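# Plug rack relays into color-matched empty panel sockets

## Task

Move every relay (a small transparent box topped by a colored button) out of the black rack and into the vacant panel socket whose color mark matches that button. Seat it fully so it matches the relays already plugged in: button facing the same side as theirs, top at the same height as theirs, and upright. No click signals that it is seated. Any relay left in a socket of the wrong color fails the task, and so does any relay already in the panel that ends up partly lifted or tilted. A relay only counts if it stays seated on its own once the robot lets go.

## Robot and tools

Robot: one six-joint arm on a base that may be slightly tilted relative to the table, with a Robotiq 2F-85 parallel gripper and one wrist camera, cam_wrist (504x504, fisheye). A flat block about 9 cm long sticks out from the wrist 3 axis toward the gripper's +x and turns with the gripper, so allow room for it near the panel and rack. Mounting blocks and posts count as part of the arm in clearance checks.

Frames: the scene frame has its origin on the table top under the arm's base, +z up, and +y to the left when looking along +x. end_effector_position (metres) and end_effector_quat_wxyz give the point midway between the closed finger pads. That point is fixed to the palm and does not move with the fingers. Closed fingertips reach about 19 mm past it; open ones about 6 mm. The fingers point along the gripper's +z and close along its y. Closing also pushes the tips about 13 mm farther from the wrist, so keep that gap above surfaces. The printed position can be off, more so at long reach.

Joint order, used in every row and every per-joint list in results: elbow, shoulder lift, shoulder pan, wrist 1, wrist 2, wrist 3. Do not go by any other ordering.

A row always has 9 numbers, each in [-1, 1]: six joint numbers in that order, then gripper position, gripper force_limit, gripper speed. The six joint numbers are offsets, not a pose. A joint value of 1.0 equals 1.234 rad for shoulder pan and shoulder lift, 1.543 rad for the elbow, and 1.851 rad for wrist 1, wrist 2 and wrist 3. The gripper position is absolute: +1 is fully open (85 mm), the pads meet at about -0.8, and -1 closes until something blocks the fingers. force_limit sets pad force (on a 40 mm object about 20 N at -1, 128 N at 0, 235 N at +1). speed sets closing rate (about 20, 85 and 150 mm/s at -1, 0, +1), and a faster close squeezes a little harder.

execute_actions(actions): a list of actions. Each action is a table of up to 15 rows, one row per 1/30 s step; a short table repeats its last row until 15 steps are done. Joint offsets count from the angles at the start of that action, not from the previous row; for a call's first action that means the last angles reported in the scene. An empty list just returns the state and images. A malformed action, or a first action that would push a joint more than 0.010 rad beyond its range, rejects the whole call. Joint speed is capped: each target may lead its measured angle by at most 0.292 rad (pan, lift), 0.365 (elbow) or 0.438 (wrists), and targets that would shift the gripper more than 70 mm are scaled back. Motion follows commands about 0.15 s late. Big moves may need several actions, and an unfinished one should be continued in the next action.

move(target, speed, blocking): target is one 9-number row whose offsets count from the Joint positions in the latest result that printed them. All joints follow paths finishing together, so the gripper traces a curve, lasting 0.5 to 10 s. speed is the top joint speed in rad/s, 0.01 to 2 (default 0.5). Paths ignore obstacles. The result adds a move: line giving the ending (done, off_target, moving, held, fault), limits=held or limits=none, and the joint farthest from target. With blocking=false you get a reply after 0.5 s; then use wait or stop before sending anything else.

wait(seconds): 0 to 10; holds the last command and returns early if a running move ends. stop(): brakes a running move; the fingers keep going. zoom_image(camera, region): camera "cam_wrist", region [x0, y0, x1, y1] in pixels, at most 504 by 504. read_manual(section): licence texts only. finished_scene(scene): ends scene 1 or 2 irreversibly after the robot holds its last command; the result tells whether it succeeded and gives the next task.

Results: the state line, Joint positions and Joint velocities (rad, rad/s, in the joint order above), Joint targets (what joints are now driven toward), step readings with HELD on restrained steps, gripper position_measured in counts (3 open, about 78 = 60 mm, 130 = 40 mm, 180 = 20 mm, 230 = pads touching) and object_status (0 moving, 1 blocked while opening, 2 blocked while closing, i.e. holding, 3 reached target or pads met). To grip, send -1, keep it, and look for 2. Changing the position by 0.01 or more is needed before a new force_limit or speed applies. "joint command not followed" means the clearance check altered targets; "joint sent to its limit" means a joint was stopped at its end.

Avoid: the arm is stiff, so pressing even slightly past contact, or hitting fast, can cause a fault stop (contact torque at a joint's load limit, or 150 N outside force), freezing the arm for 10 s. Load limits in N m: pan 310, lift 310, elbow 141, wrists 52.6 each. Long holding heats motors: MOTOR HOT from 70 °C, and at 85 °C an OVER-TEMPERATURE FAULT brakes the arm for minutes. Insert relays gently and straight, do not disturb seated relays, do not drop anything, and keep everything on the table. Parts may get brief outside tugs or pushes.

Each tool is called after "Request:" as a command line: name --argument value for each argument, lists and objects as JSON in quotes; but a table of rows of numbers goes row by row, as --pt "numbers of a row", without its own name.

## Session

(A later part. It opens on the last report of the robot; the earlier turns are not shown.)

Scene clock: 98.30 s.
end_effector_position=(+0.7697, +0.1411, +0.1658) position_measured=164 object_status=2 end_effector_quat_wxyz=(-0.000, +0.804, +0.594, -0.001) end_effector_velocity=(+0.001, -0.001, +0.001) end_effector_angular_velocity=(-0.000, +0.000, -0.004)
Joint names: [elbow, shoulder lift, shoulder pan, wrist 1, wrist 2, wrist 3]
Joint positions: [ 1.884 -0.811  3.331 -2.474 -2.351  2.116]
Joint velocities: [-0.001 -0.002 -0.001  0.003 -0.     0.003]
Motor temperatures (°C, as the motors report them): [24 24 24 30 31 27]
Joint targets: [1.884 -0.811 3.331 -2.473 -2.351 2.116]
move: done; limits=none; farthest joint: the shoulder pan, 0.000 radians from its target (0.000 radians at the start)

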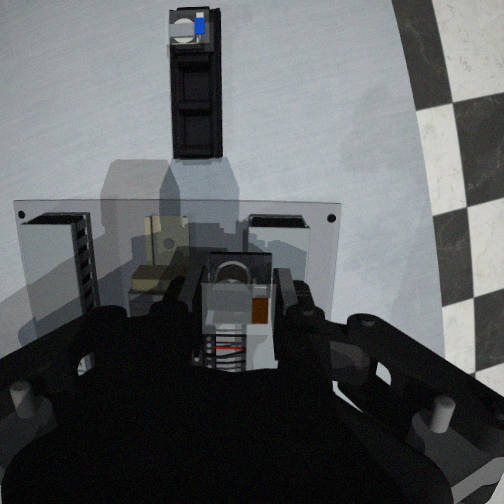

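Request:
move --target '[0.2093,-0.1937,-0.1544,-0.151,-0.007,-0.1453,-1,-0.5,-0.5]' --speed 0.4

Request:
move --target '[0.0085,0.052,-0.04,-0.0687,0.0012,-0.038,-1,-0.5,-0.5]' --speed 0.08

Request:
zoom_image --camera "cam_wrist" --region '[140,150,340,370]'

Scene clock: 101.73 s.
end_effector_position=(+0.6582, -0.0271, +0.1231) position_measured=164 object_status=2 end_effector_quat_wxyz=(-0.000, +0.805, +0.593, +0.000) end_effector_velocity=(-0.001, -0.001, -0.000) end_effector_angular_velocity=(+0.000, -0.000, +0.003)
Joint names: [elbow, shoulder lift, shoulder pan, wrist 1, wrist 2, wrist 3]
Joint positions: [ 2.207 -1.05   3.141 -2.753 -2.364  1.848]
Joint velocities: [ 0.003 -0.002 -0.001 -0.002  0.    -0.005]
Motor temperatures (°C, as the motors report them): [24 24 24 30 31 27]
Joint targets: [2.207 -1.050 3.140 -2.753 -2.364 1.847]
move: done; limits=none; farthest joint: the shoulder lift, 0.001 radians from its target (0.239 radians at the start)

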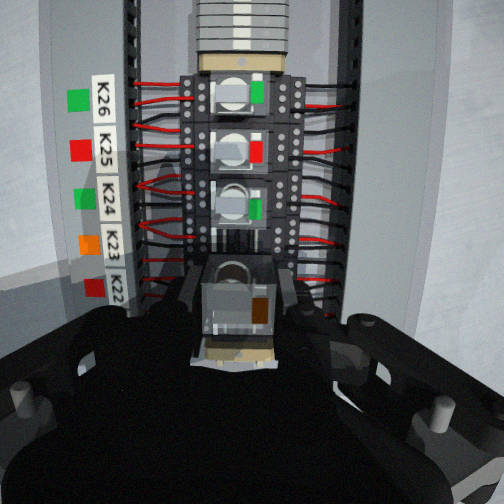

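Scene clock: 103.77 s.
end_effector_position=(+0.6576, -0.0276, +0.0787) position_measured=164 object_status=2 end_effector_quat_wxyz=(-0.000, +0.805, +0.593, +0.000) end_effector_velocity=(-0.000, -0.000, -0.001) end_effector_angular_velocity=(-0.001, -0.000, +0.000)
Joint names: [elbow, shoulder lift, shoulder pan, wrist 1, wrist 2, wrist 3]
Joint positions: [ 2.22  -0.986  3.091 -2.88  -2.362  1.778]
Joint velocities: [ 0.     0.002 -0.001 -0.004 -0.001 -0.002]
Motor temperatures (°C, as the motors report them): [24 24 24 30 31 27]
Joint targets: [2.220 -0.985 3.091 -2.880 -2.362 1.777]
move: done; limits=none; farthest joint: the shoulder pan, 0.000 radians from its target (0.049 radians at the start)

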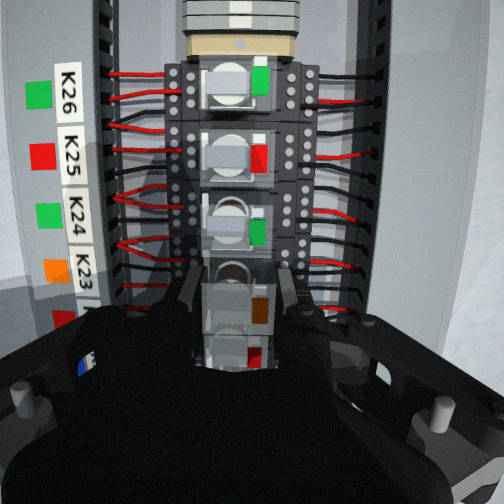

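Region (140, 150, 340, 370) of cam_wrist's 504x504 image, scaled by 2.291, with more detail than that image has; it fills the left 458 columns of this view, and the rest is white.

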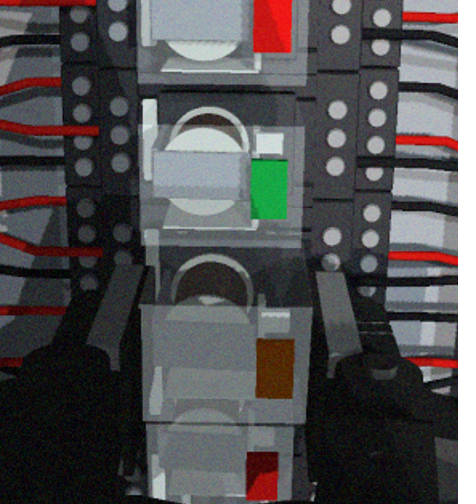

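Request:
move --target '[0.0028,0.0088,-0.0073,-0.0132,0.0004,-0.007,-1,-0.5,-0.5]' --speed 0.02

Request:
move --target '[0.0012,0.0125,-0.0095,-0.0158,0.0006,-0.0091,-1,-0.5,-0.5]' --speed 0.015

Request:
zoom_image --camera "cam_wrist" --region '[140,150,340,370]'

Scene clock: 107.60 s.
end_effector_position=(+0.6560, -0.0277, +0.0709) position_measured=164 object_status=2 end_effector_quat_wxyz=(-0.000, +0.805, +0.593, +0.000) end_effector_velocity=(-0.000, -0.000, -0.001) end_effector_angular_velocity=(-0.000, -0.000, -0.000)
Joint names: [elbow, shoulder lift, shoulder pan, wrist 1, wrist 2, wrist 3]
Joint positions: [ 2.224 -0.975  3.082 -2.904 -2.361  1.765]
Joint velocities: [ 0.     0.001 -0.001 -0.003  0.    -0.001]
Motor temperatures (°C, as the motors report them): [24 24 24 30 31 27]
Joint targets: [2.224 -0.975 3.082 -2.904 -2.361 1.765]
move: done; limits=none; farthest joint: the wrist 1, 0.001 radians from its target (0.024 radians at the start)

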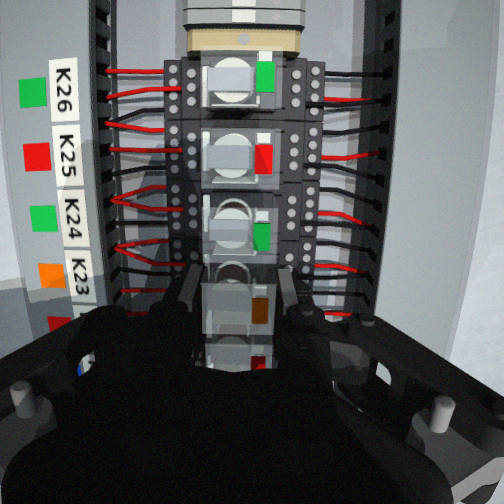

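Scene clock: 109.77 s.
end_effector_position=(+0.6558, -0.0279, +0.0608) position_measured=164 object_status=2 end_effector_quat_wxyz=(-0.000, +0.805, +0.593, +0.000) end_effector_velocity=(-0.000, -0.000, -0.001) end_effector_angular_velocity=(+0.001, -0.001, -0.001)
Joint names: [elbow, shoulder lift, shoulder pan, wrist 1, wrist 2, wrist 3]
Joint positions: [ 2.226 -0.96   3.071 -2.933 -2.36   1.748]
Joint velocities: [ 0.001  0.001 -0.002 -0.004  0.002 -0.002]
Motor temperatures (°C, as the motors report them): [24 24 24 30 31 27]
Joint targets: [2.226 -0.959 3.071 -2.933 -2.360 1.748]
move: done; limits=none; farthest joint: the shoulder pan, 0.001 radians from its target (0.012 radians at the start)

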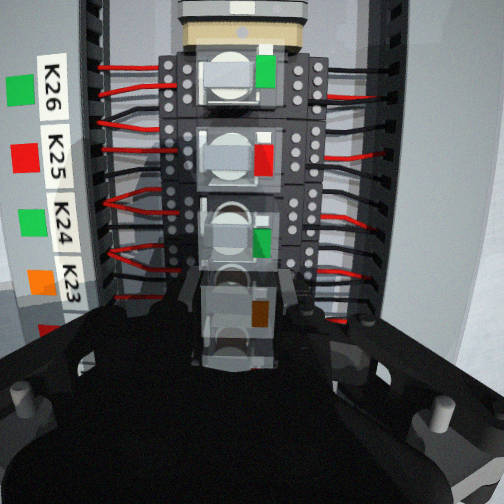

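Region (140, 150, 340, 370) of cam_wrist's 504x504 image, scaled by 2.291, with more detail than that image has; it fills the left 458 columns of this view, and the rest is white.

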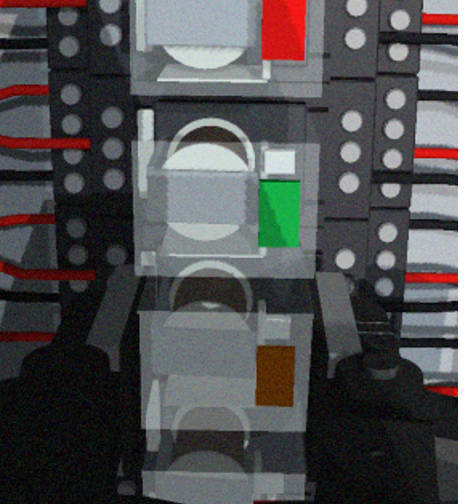

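Request:
move --target '[0,0,0,0,0,0,0,-0.5,-0.5]'

Request:
move --target '[-0.011,-0.0729,0.0567,0.0967,-0.0022,0.054,0,-0.5,-0.5]' --speed 0.15

Request:
move --target '[-0.2677,0.299,0.1921,0.1523,0.0113,0.1804,0,-0.5,-0.5]'

Request:
move --target '[0,0.08,0,-0.0533,0,0,0,-0.5,-0.5]' --speed 0.2

Request:
move --target '[0.0036,0.0265,-0.0208,-0.0343,-0.0027,-0.0193,0,-0.5,-0.5]' --speed 0.1

Scene clock: 113.30 s.
end_effector_position=(+0.6558, -0.0280, +0.0608) position_measured=129 object_status=3 end_effector_quat_wxyz=(+0.000, +0.805, +0.593, +0.000) end_effector_velocity=(+0.001, +0.000, +0.001) end_effector_angular_velocity=(-0.000, -0.002, -0.001)
Joint names: [elbow, shoulder lift, shoulder pan, wrist 1, wrist 2, wrist 3]
Joint positions: [ 2.226 -0.96   3.071 -2.933 -2.36   1.748]
Joint velocities: [-0.001 -0.     0.001  0.     0.     0.001]
Motor temperatures (°C, as the motors report them): [24 24 24 30 31 27]
Joint targets: [2.226 -0.960 3.071 -2.933 -2.360 1.748]
move: done; limits=none; farthest joint: the shoulder pan, 0.000 radians from its target (0.000 radians at the start)

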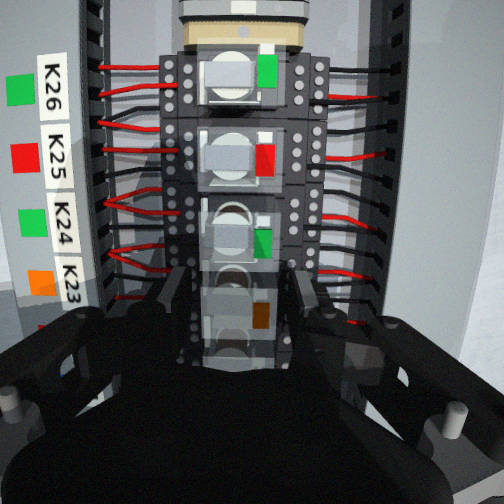

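Scene clock: 115.00 s.
end_effector_position=(+0.6568, -0.0265, +0.1228) position_measured=129 object_status=3 end_effector_quat_wxyz=(-0.000, +0.805, +0.593, -0.000) end_effector_velocity=(-0.000, +0.000, +0.001) end_effector_angular_velocity=(+0.000, +0.000, +0.002)
Joint names: [elbow, shoulder lift, shoulder pan, wrist 1, wrist 2, wrist 3]
Joint positions: [ 2.209 -1.049  3.141 -2.754 -2.364  1.848]
Joint velocities: [-0.    -0.001  0.001  0.004  0.     0.   ]
Motor temperatures (°C, as the motors report them): [24 24 24 30 31 27]
Joint targets: [2.209 -1.050 3.141 -2.754 -2.364 1.848]
move: done; limits=none; farthest joint: the shoulder lift, 0.001 radians from its target (0.090 radians at the start)

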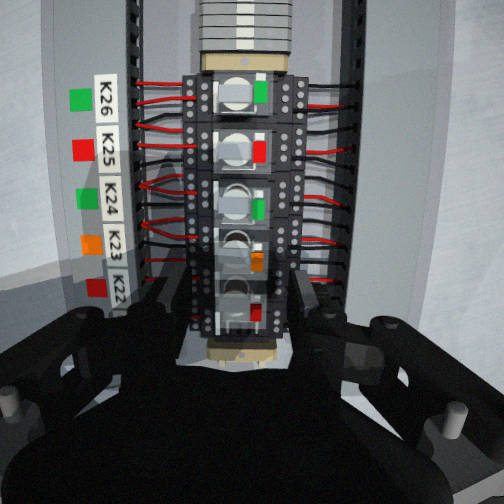

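Scene clock: 116.53 s.
end_effector_position=(+0.7852, +0.2242, +0.1437) position_measured=129 object_status=3 end_effector_quat_wxyz=(+0.000, +0.805, +0.594, -0.001) end_effector_velocity=(-0.000, +0.002, +0.000) end_effector_angular_velocity=(-0.000, -0.000, -0.001)
Joint names: [elbow, shoulder lift, shoulder pan, wrist 1, wrist 2, wrist 3]
Joint positions: [ 1.796 -0.681  3.378 -2.472 -2.343  2.182]
Joint velocities: [-0.002  0.002  0.002  0.002  0.     0.004]
Motor temperatures (°C, as the motors report them): [24 24 24 30 31 27]
Joint targets: [1.796 -0.680 3.378 -2.472 -2.343 2.182]
move: done; limits=none; farthest joint: the shoulder lift, 0.001 radians from its target (0.369 radians at the start)

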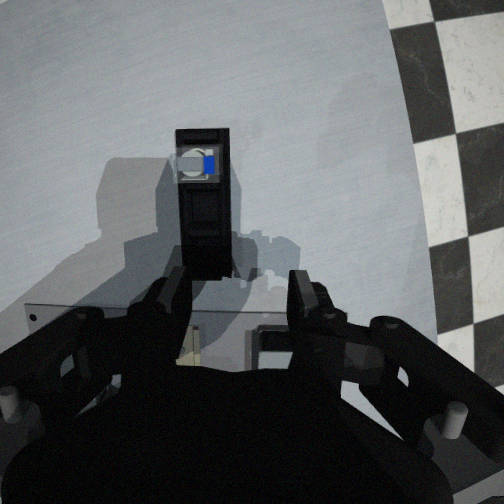

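Scene clock: 117.60 s.
end_effector_position=(+0.7691, +0.2723, +0.0916) position_measured=129 object_status=3 end_effector_quat_wxyz=(+0.000, +0.805, +0.594, -0.001) end_effector_velocity=(-0.001, +0.002, -0.002) end_effector_angular_velocity=(+0.002, +0.000, +0.000)
Joint names: [elbow, shoulder lift, shoulder pan, wrist 1, wrist 2, wrist 3]
Joint positions: [ 1.796 -0.582  3.378 -2.571 -2.343  2.182]
Joint velocities: [-0.     0.003  0.    -0.003  0.002 -0.   ]
Motor temperatures (°C, as the motors report them): [24 24 24 30 31 27]
Joint targets: [1.796 -0.582 3.378 -2.571 -2.343 2.182]
move: done; limits=none; farthest joint: the shoulder pan, 0.000 radians from its target (0.000 radians at the start)

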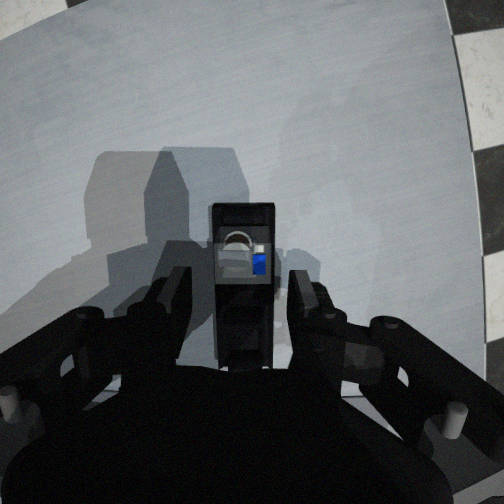

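Scene clock: 118.70 s.
end_effector_position=(+0.7688, +0.2724, +0.0614) position_measured=129 object_status=3 end_effector_quat_wxyz=(+0.000, +0.805, +0.594, -0.001) end_effector_velocity=(-0.000, -0.000, -0.002) end_effector_angular_velocity=(-0.000, +0.001, +0.001)
Joint names: [elbow, shoulder lift, shoulder pan, wrist 1, wrist 2, wrist 3]
Joint positions: [ 1.802 -0.55   3.352 -2.634 -2.348  2.146]
Joint velocities: [ 0.001  0.001 -0.002 -0.002 -0.    -0.002]
Motor temperatures (°C, as the motors report them): [24 24 24 30 31 27]
Joint targets: [1.802 -0.550 3.352 -2.634 -2.348 2.146]
move: done; limits=none; farthest joint: the wrist 1, 0.001 radians from its target (0.064 radians at the start)

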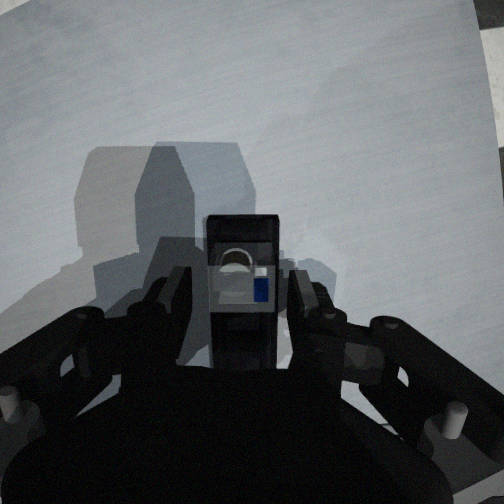

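Request:
move --target '[0.0002,0.0172,-0.0133,-0.0206,-0.0016,-0.0124,0,-0.5,-0.5]' --speed 0.05

Request:
execute_actions --actions '[[[0,0,0,0,0,0,-1,-0.5,-0.5]],[[0,0,0,0,0,0,-1,-0.5,-0.5]]]'

Request:
move --target '[-0.0055,-0.044,0.0345,0.057,0.0044,0.032,-1,-0.5,-0.5]' --speed 0.1

Request:
move --target '[0,-0.12,0,0.08,0,0,-1,-0.5,-0.5]' --speed 0.3

Scene clock: 122.00 s.
end_effector_position=(+0.7696, +0.2723, +0.0428) position_measured=129 object_status=3 end_effector_quat_wxyz=(+0.000, +0.805, +0.594, -0.001) end_effector_velocity=(-0.001, -0.001, -0.002) end_effector_angular_velocity=(-0.001, +0.002, -0.001)
Joint names: [elbow, shoulder lift, shoulder pan, wrist 1, wrist 2, wrist 3]
Joint positions: [ 1.802 -0.529  3.336 -2.672 -2.351  2.123]
Joint velocities: [ 0.002  0.001 -0.002 -0.003 -0.001 -0.   ]
Motor temperatures (°C, as the motors report them): [24 24 24 30 31 27]
Joint targets: [1.802 -0.529 3.336 -2.672 -2.351 2.123]
move: done; limits=none; farthest joint: the shoulder pan, 0.000 radians from its target (0.016 radians at the start)

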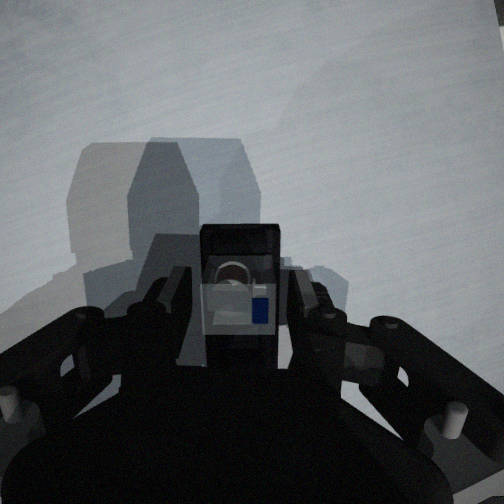

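Scene clock: 123.00 s.
end_effector_position=(+0.7696, +0.2723, +0.0427) position_measured=164 object_status=2 end_effector_quat_wxyz=(+0.000, +0.805, +0.594, -0.001) end_effector_velocity=(+0.002, -0.000, +0.000) end_effector_angular_velocity=(+0.002, -0.001, -0.003)
Joint names: [elbow, shoulder lift, shoulder pan, wrist 1, wrist 2, wrist 3]
Joint positions: [ 1.802 -0.529  3.336 -2.672 -2.351  2.123]
Joint velocities: [-0.002 -0.    -0.001 -0.001  0.002  0.   ]
Motor temperatures (°C, as the motors report them): [24 24 24 30 31 27]
Joint targets: [1.802 -0.529 3.336 -2.672 -2.351 2.123]
Step readings (joint positions; steps 1 to 15: 1st action; 16 to 30: 2nd action):
0: [1.802 -0.529 3.336 -2.672 -2.351 2.123]
1: [1.802 -0.529 3.336 -2.672 -2.351 2.123]
2: [1.802 -0.529 3.336 -2.672 -2.351 2.123]
4: [1.802 -0.529 3.336 -2.672 -2.351 2.123]
8: [1.802 -0.529 3.336 -2.672 -2.351 2.123]
15: [1.802 -0.529 3.336 -2.672 -2.351 2.123]
16: [1.802 -0.529 3.336 -2.672 -2.351 2.123]
17: [1.802 -0.529 3.336 -2.672 -2.351 2.123]
19: [1.802 -0.529 3.336 -2.672 -2.351 2.123]
23: [1.802 -0.529 3.336 -2.672 -2.351 2.123]
30: Joint positions above

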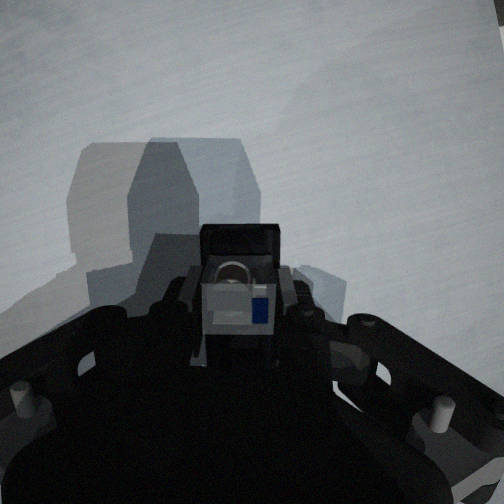

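Scene clock: 124.53 s.
end_effector_position=(+0.7702, +0.2723, +0.0927) position_measured=164 object_status=2 end_effector_quat_wxyz=(+0.000, +0.805, +0.594, -0.001) end_effector_velocity=(-0.000, -0.000, +0.001) end_effector_angular_velocity=(-0.001, +0.000, -0.002)
Joint names: [elbow, shoulder lift, shoulder pan, wrist 1, wrist 2, wrist 3]
Joint positions: [ 1.794 -0.583  3.378 -2.567 -2.343  2.182]
Joint velocities: [ 0.    -0.001  0.001  0.003 -0.     0.004]
Motor temperatures (°C, as the motors report them): [24 24 24 30 31 27]
Joint targets: [1.794 -0.583 3.378 -2.566 -2.343 2.183]
move: done; limits=none; farthest joint: the shoulder lift, 0.001 radians from its target (0.055 radians at the start)

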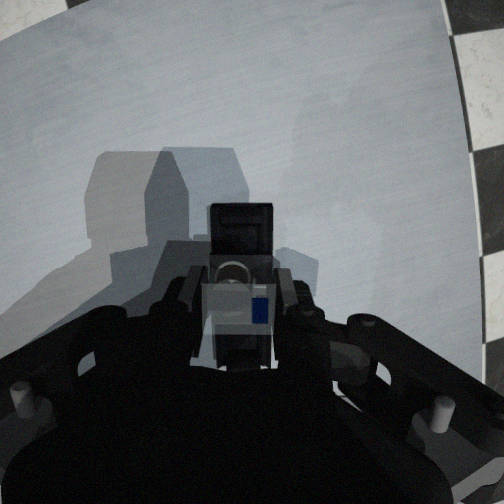

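Scene clock: 125.67 s.
end_effector_position=(+0.7916, +0.1991, +0.1711) position_measured=164 object_status=2 end_effector_quat_wxyz=(+0.000, +0.805, +0.594, -0.001) end_effector_velocity=(+0.000, -0.001, +0.002) end_effector_angular_velocity=(-0.000, -0.001, +0.003)
Joint names: [elbow, shoulder lift, shoulder pan, wrist 1, wrist 2, wrist 3]
Joint positions: [ 1.794 -0.731  3.378 -2.419 -2.343  2.182]
Joint velocities: [-0.    -0.003  0.001  0.003 -0.    -0.002]
Motor temperatures (°C, as the motors report them): [24 24 24 30 31 27]
Joint targets: [1.794 -0.731 3.378 -2.419 -2.343 2.182]
move: done; limits=none; farthest joint: the shoulder lift, 0.001 radians from its target (0.148 radians at the start)

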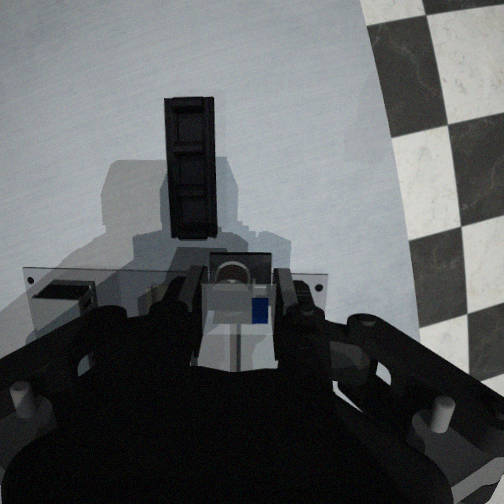

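Request:
move --target '[0.2968,-0.3246,-0.2403,-0.1934,-0.0097,-0.2264,-1,-0.5,-0.5]' --speed 0.4

Request:
move --target '[0.009,0.0537,-0.0415,-0.071,0.0024,-0.0394,-1,-0.5,-0.5]' --speed 0.08

Scene clock: 129.23 s.
end_effector_position=(+0.6418, -0.0809, +0.1244) position_measured=164 object_status=2 end_effector_quat_wxyz=(+0.000, +0.805, +0.593, +0.000) end_effector_velocity=(-0.001, -0.002, +0.000) end_effector_angular_velocity=(-0.001, -0.001, -0.002)
Joint names: [elbow, shoulder lift, shoulder pan, wrist 1, wrist 2, wrist 3]
Joint positions: [ 2.251 -1.131  3.082 -2.777 -2.361  1.763]
Joint velocities: [ 0.002 -0.003 -0.002 -0.003 -0.001 -0.002]
Motor temperatures (°C, as the motors report them): [24 24 24 30 31 27]
Joint targets: [2.252 -1.131 3.082 -2.777 -2.361 1.763]
move: done; limits=none; farthest joint: the shoulder pan, 0.001 radians from its target (0.297 radians at the start)

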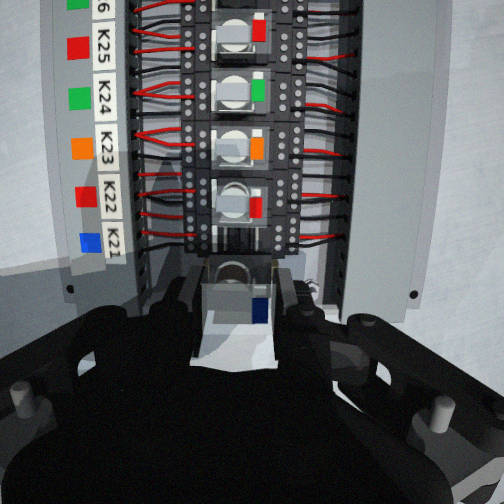

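Scene clock: 131.30 s.
end_effector_position=(+0.6410, -0.0818, +0.0800) position_measured=164 object_status=2 end_effector_quat_wxyz=(+0.001, +0.805, +0.593, +0.000) end_effector_velocity=(-0.001, +0.000, -0.001) end_effector_angular_velocity=(+0.000, +0.002, +0.000)
Joint names: [elbow, shoulder lift, shoulder pan, wrist 1, wrist 2, wrist 3]
Joint positions: [ 2.265 -1.065  3.031 -2.908 -2.357  1.691]
Joint velocities: [ 0.002  0.002 -0.002 -0.002 -0.    -0.001]
Motor temperatures (°C, as the motors report them): [24 24 24 30 31 27]
Joint targets: [2.265 -1.065 3.031 -2.908 -2.357 1.691]
move: done; limits=none; farthest joint: the wrist 1, 0.001 radians from its target (0.132 radians at the start)

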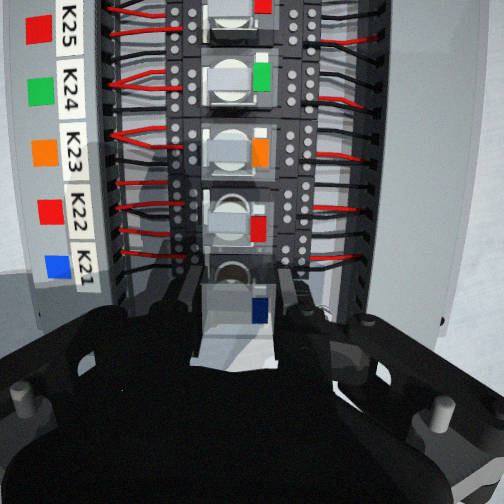

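Forward ~1.5 mm while descending.

Request:
move --target '[0.0003,0.0116,-0.0061,-0.012,0.0005,-0.0058,-1,-0.5,-0.5]' --speed 0.02

Request:
move --target '[0.0014,0.015,-0.0112,-0.0187,0.001,-0.0107,-1,-0.5,-0.5]' --speed 0.015

Request:
move --target '[0,0,0,0,0,0,0,-0.5,-0.5]'

Request:
move --target '[-0.0115,-0.078,0.0605,0.1025,-0.004,0.0575,0,-0.5,-0.5]' --speed 0.15

Scene clock: 135.13 s.
end_effector_position=(+0.6414, -0.0806, +0.0722) position_measured=164 object_status=2 end_effector_quat_wxyz=(+0.001, +0.805, +0.593, +0.000) end_effector_velocity=(+0.000, -0.000, -0.001) end_effector_angular_velocity=(-0.002, -0.000, -0.000)
Joint names: [elbow, shoulder lift, shoulder pan, wrist 1, wrist 2, wrist 3]
Joint positions: [ 2.265 -1.051  3.024 -2.93  -2.356  1.68 ]
Joint velocities: [-0.     0.002 -0.    -0.002 -0.002 -0.   ]
Motor temperatures (°C, as the motors report them): [24 24 24 30 31 27]
Joint targets: [2.265 -1.051 3.023 -2.930 -2.356 1.680]
move: done; limits=none; farthest joint: the wrist 1, 0.001 radians from its target (0.022 radians at the start)

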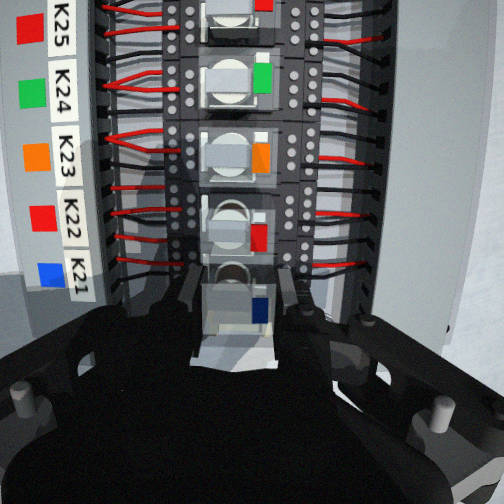

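Scene clock: 137.67 s.
end_effector_position=(+0.6411, -0.0809, +0.0606) position_measured=164 object_status=2 end_effector_quat_wxyz=(+0.001, +0.805, +0.593, +0.000) end_effector_velocity=(-0.002, +0.001, -0.003) end_effector_angular_velocity=(+0.001, +0.005, +0.004)
Joint names: [elbow, shoulder lift, shoulder pan, wrist 1, wrist 2, wrist 3]
Joint positions: [ 2.268 -1.032  3.01  -2.964 -2.354  1.661]
Joint velocities: [ 0.001  0.004 -0.004 -0.002  0.    -0.004]
Motor temperatures (°C, as the motors report them): [24 24 24 30 31 27]
Joint targets: [2.268 -1.032 3.010 -2.964 -2.354 1.660]
move: done; limits=none; farthest joint: the wrist 1, 0.001 radians from its target (0.035 radians at the start)

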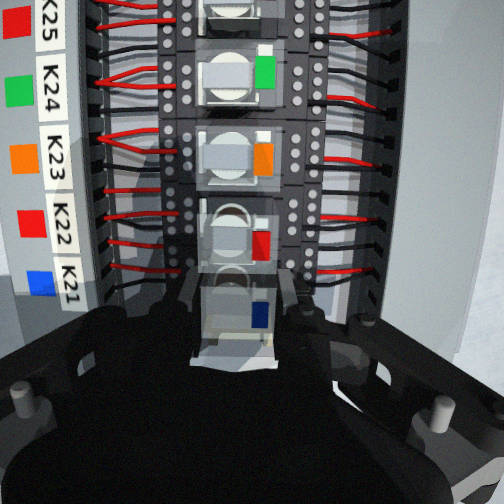

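Scene clock: 138.27 s.
end_effector_position=(+0.6411, -0.0809, +0.0606) position_measured=129 object_status=0 end_effector_quat_wxyz=(+0.001, +0.805, +0.593, +0.000) end_effector_velocity=(-0.001, +0.000, +0.000) end_effector_angular_velocity=(-0.001, +0.000, -0.000)
Joint names: [elbow, shoulder lift, shoulder pan, wrist 1, wrist 2, wrist 3]
Joint positions: [ 2.268 -1.032  3.01  -2.964 -2.354  1.661]
Joint velocities: [ 0.001 -0.     0.001 -0.    -0.001  0.001]
Motor temperatures (°C, as the motors report them): [24 24 24 30 31 27]
Joint targets: [2.268 -1.032 3.010 -2.964 -2.354 1.661]
move: done; limits=none; farthest joint: the shoulder pan, 0.000 radians from its target (0.000 radians at the start)

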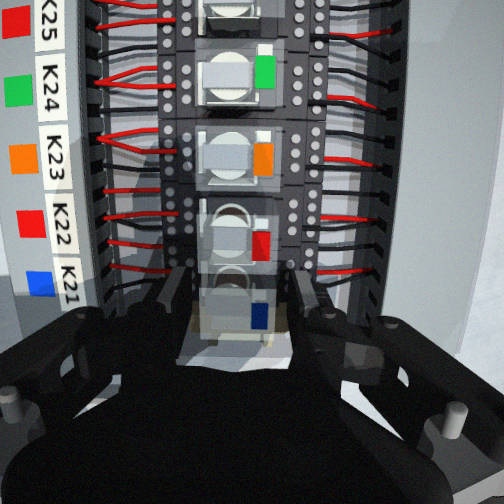

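Scene clock: 140.07 s.
end_effector_position=(+0.6421, -0.0789, +0.1246) position_measured=129 object_status=3 end_effector_quat_wxyz=(-0.000, +0.805, +0.593, +0.000) end_effector_velocity=(-0.000, -0.000, +0.001) end_effector_angular_velocity=(-0.002, +0.001, +0.000)
Joint names: [elbow, shoulder lift, shoulder pan, wrist 1, wrist 2, wrist 3]
Joint positions: [ 2.25  -1.129  3.084 -2.774 -2.361  1.767]
Joint velocities: [-0.    -0.001  0.001  0.003 -0.002  0.002]
Motor temperatures (°C, as the motors report them): [24 24 24 30 31 27]
Joint targets: [2.250 -1.129 3.085 -2.774 -2.361 1.767]
move: done; limits=none; farthest joint: the wrist 3, 0.001 radians from its target (0.107 radians at the start)

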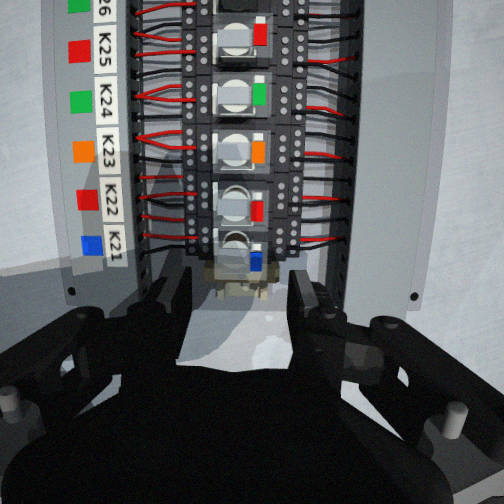

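Request:
finished_scene --scene 1

The scene is finished: the task was done.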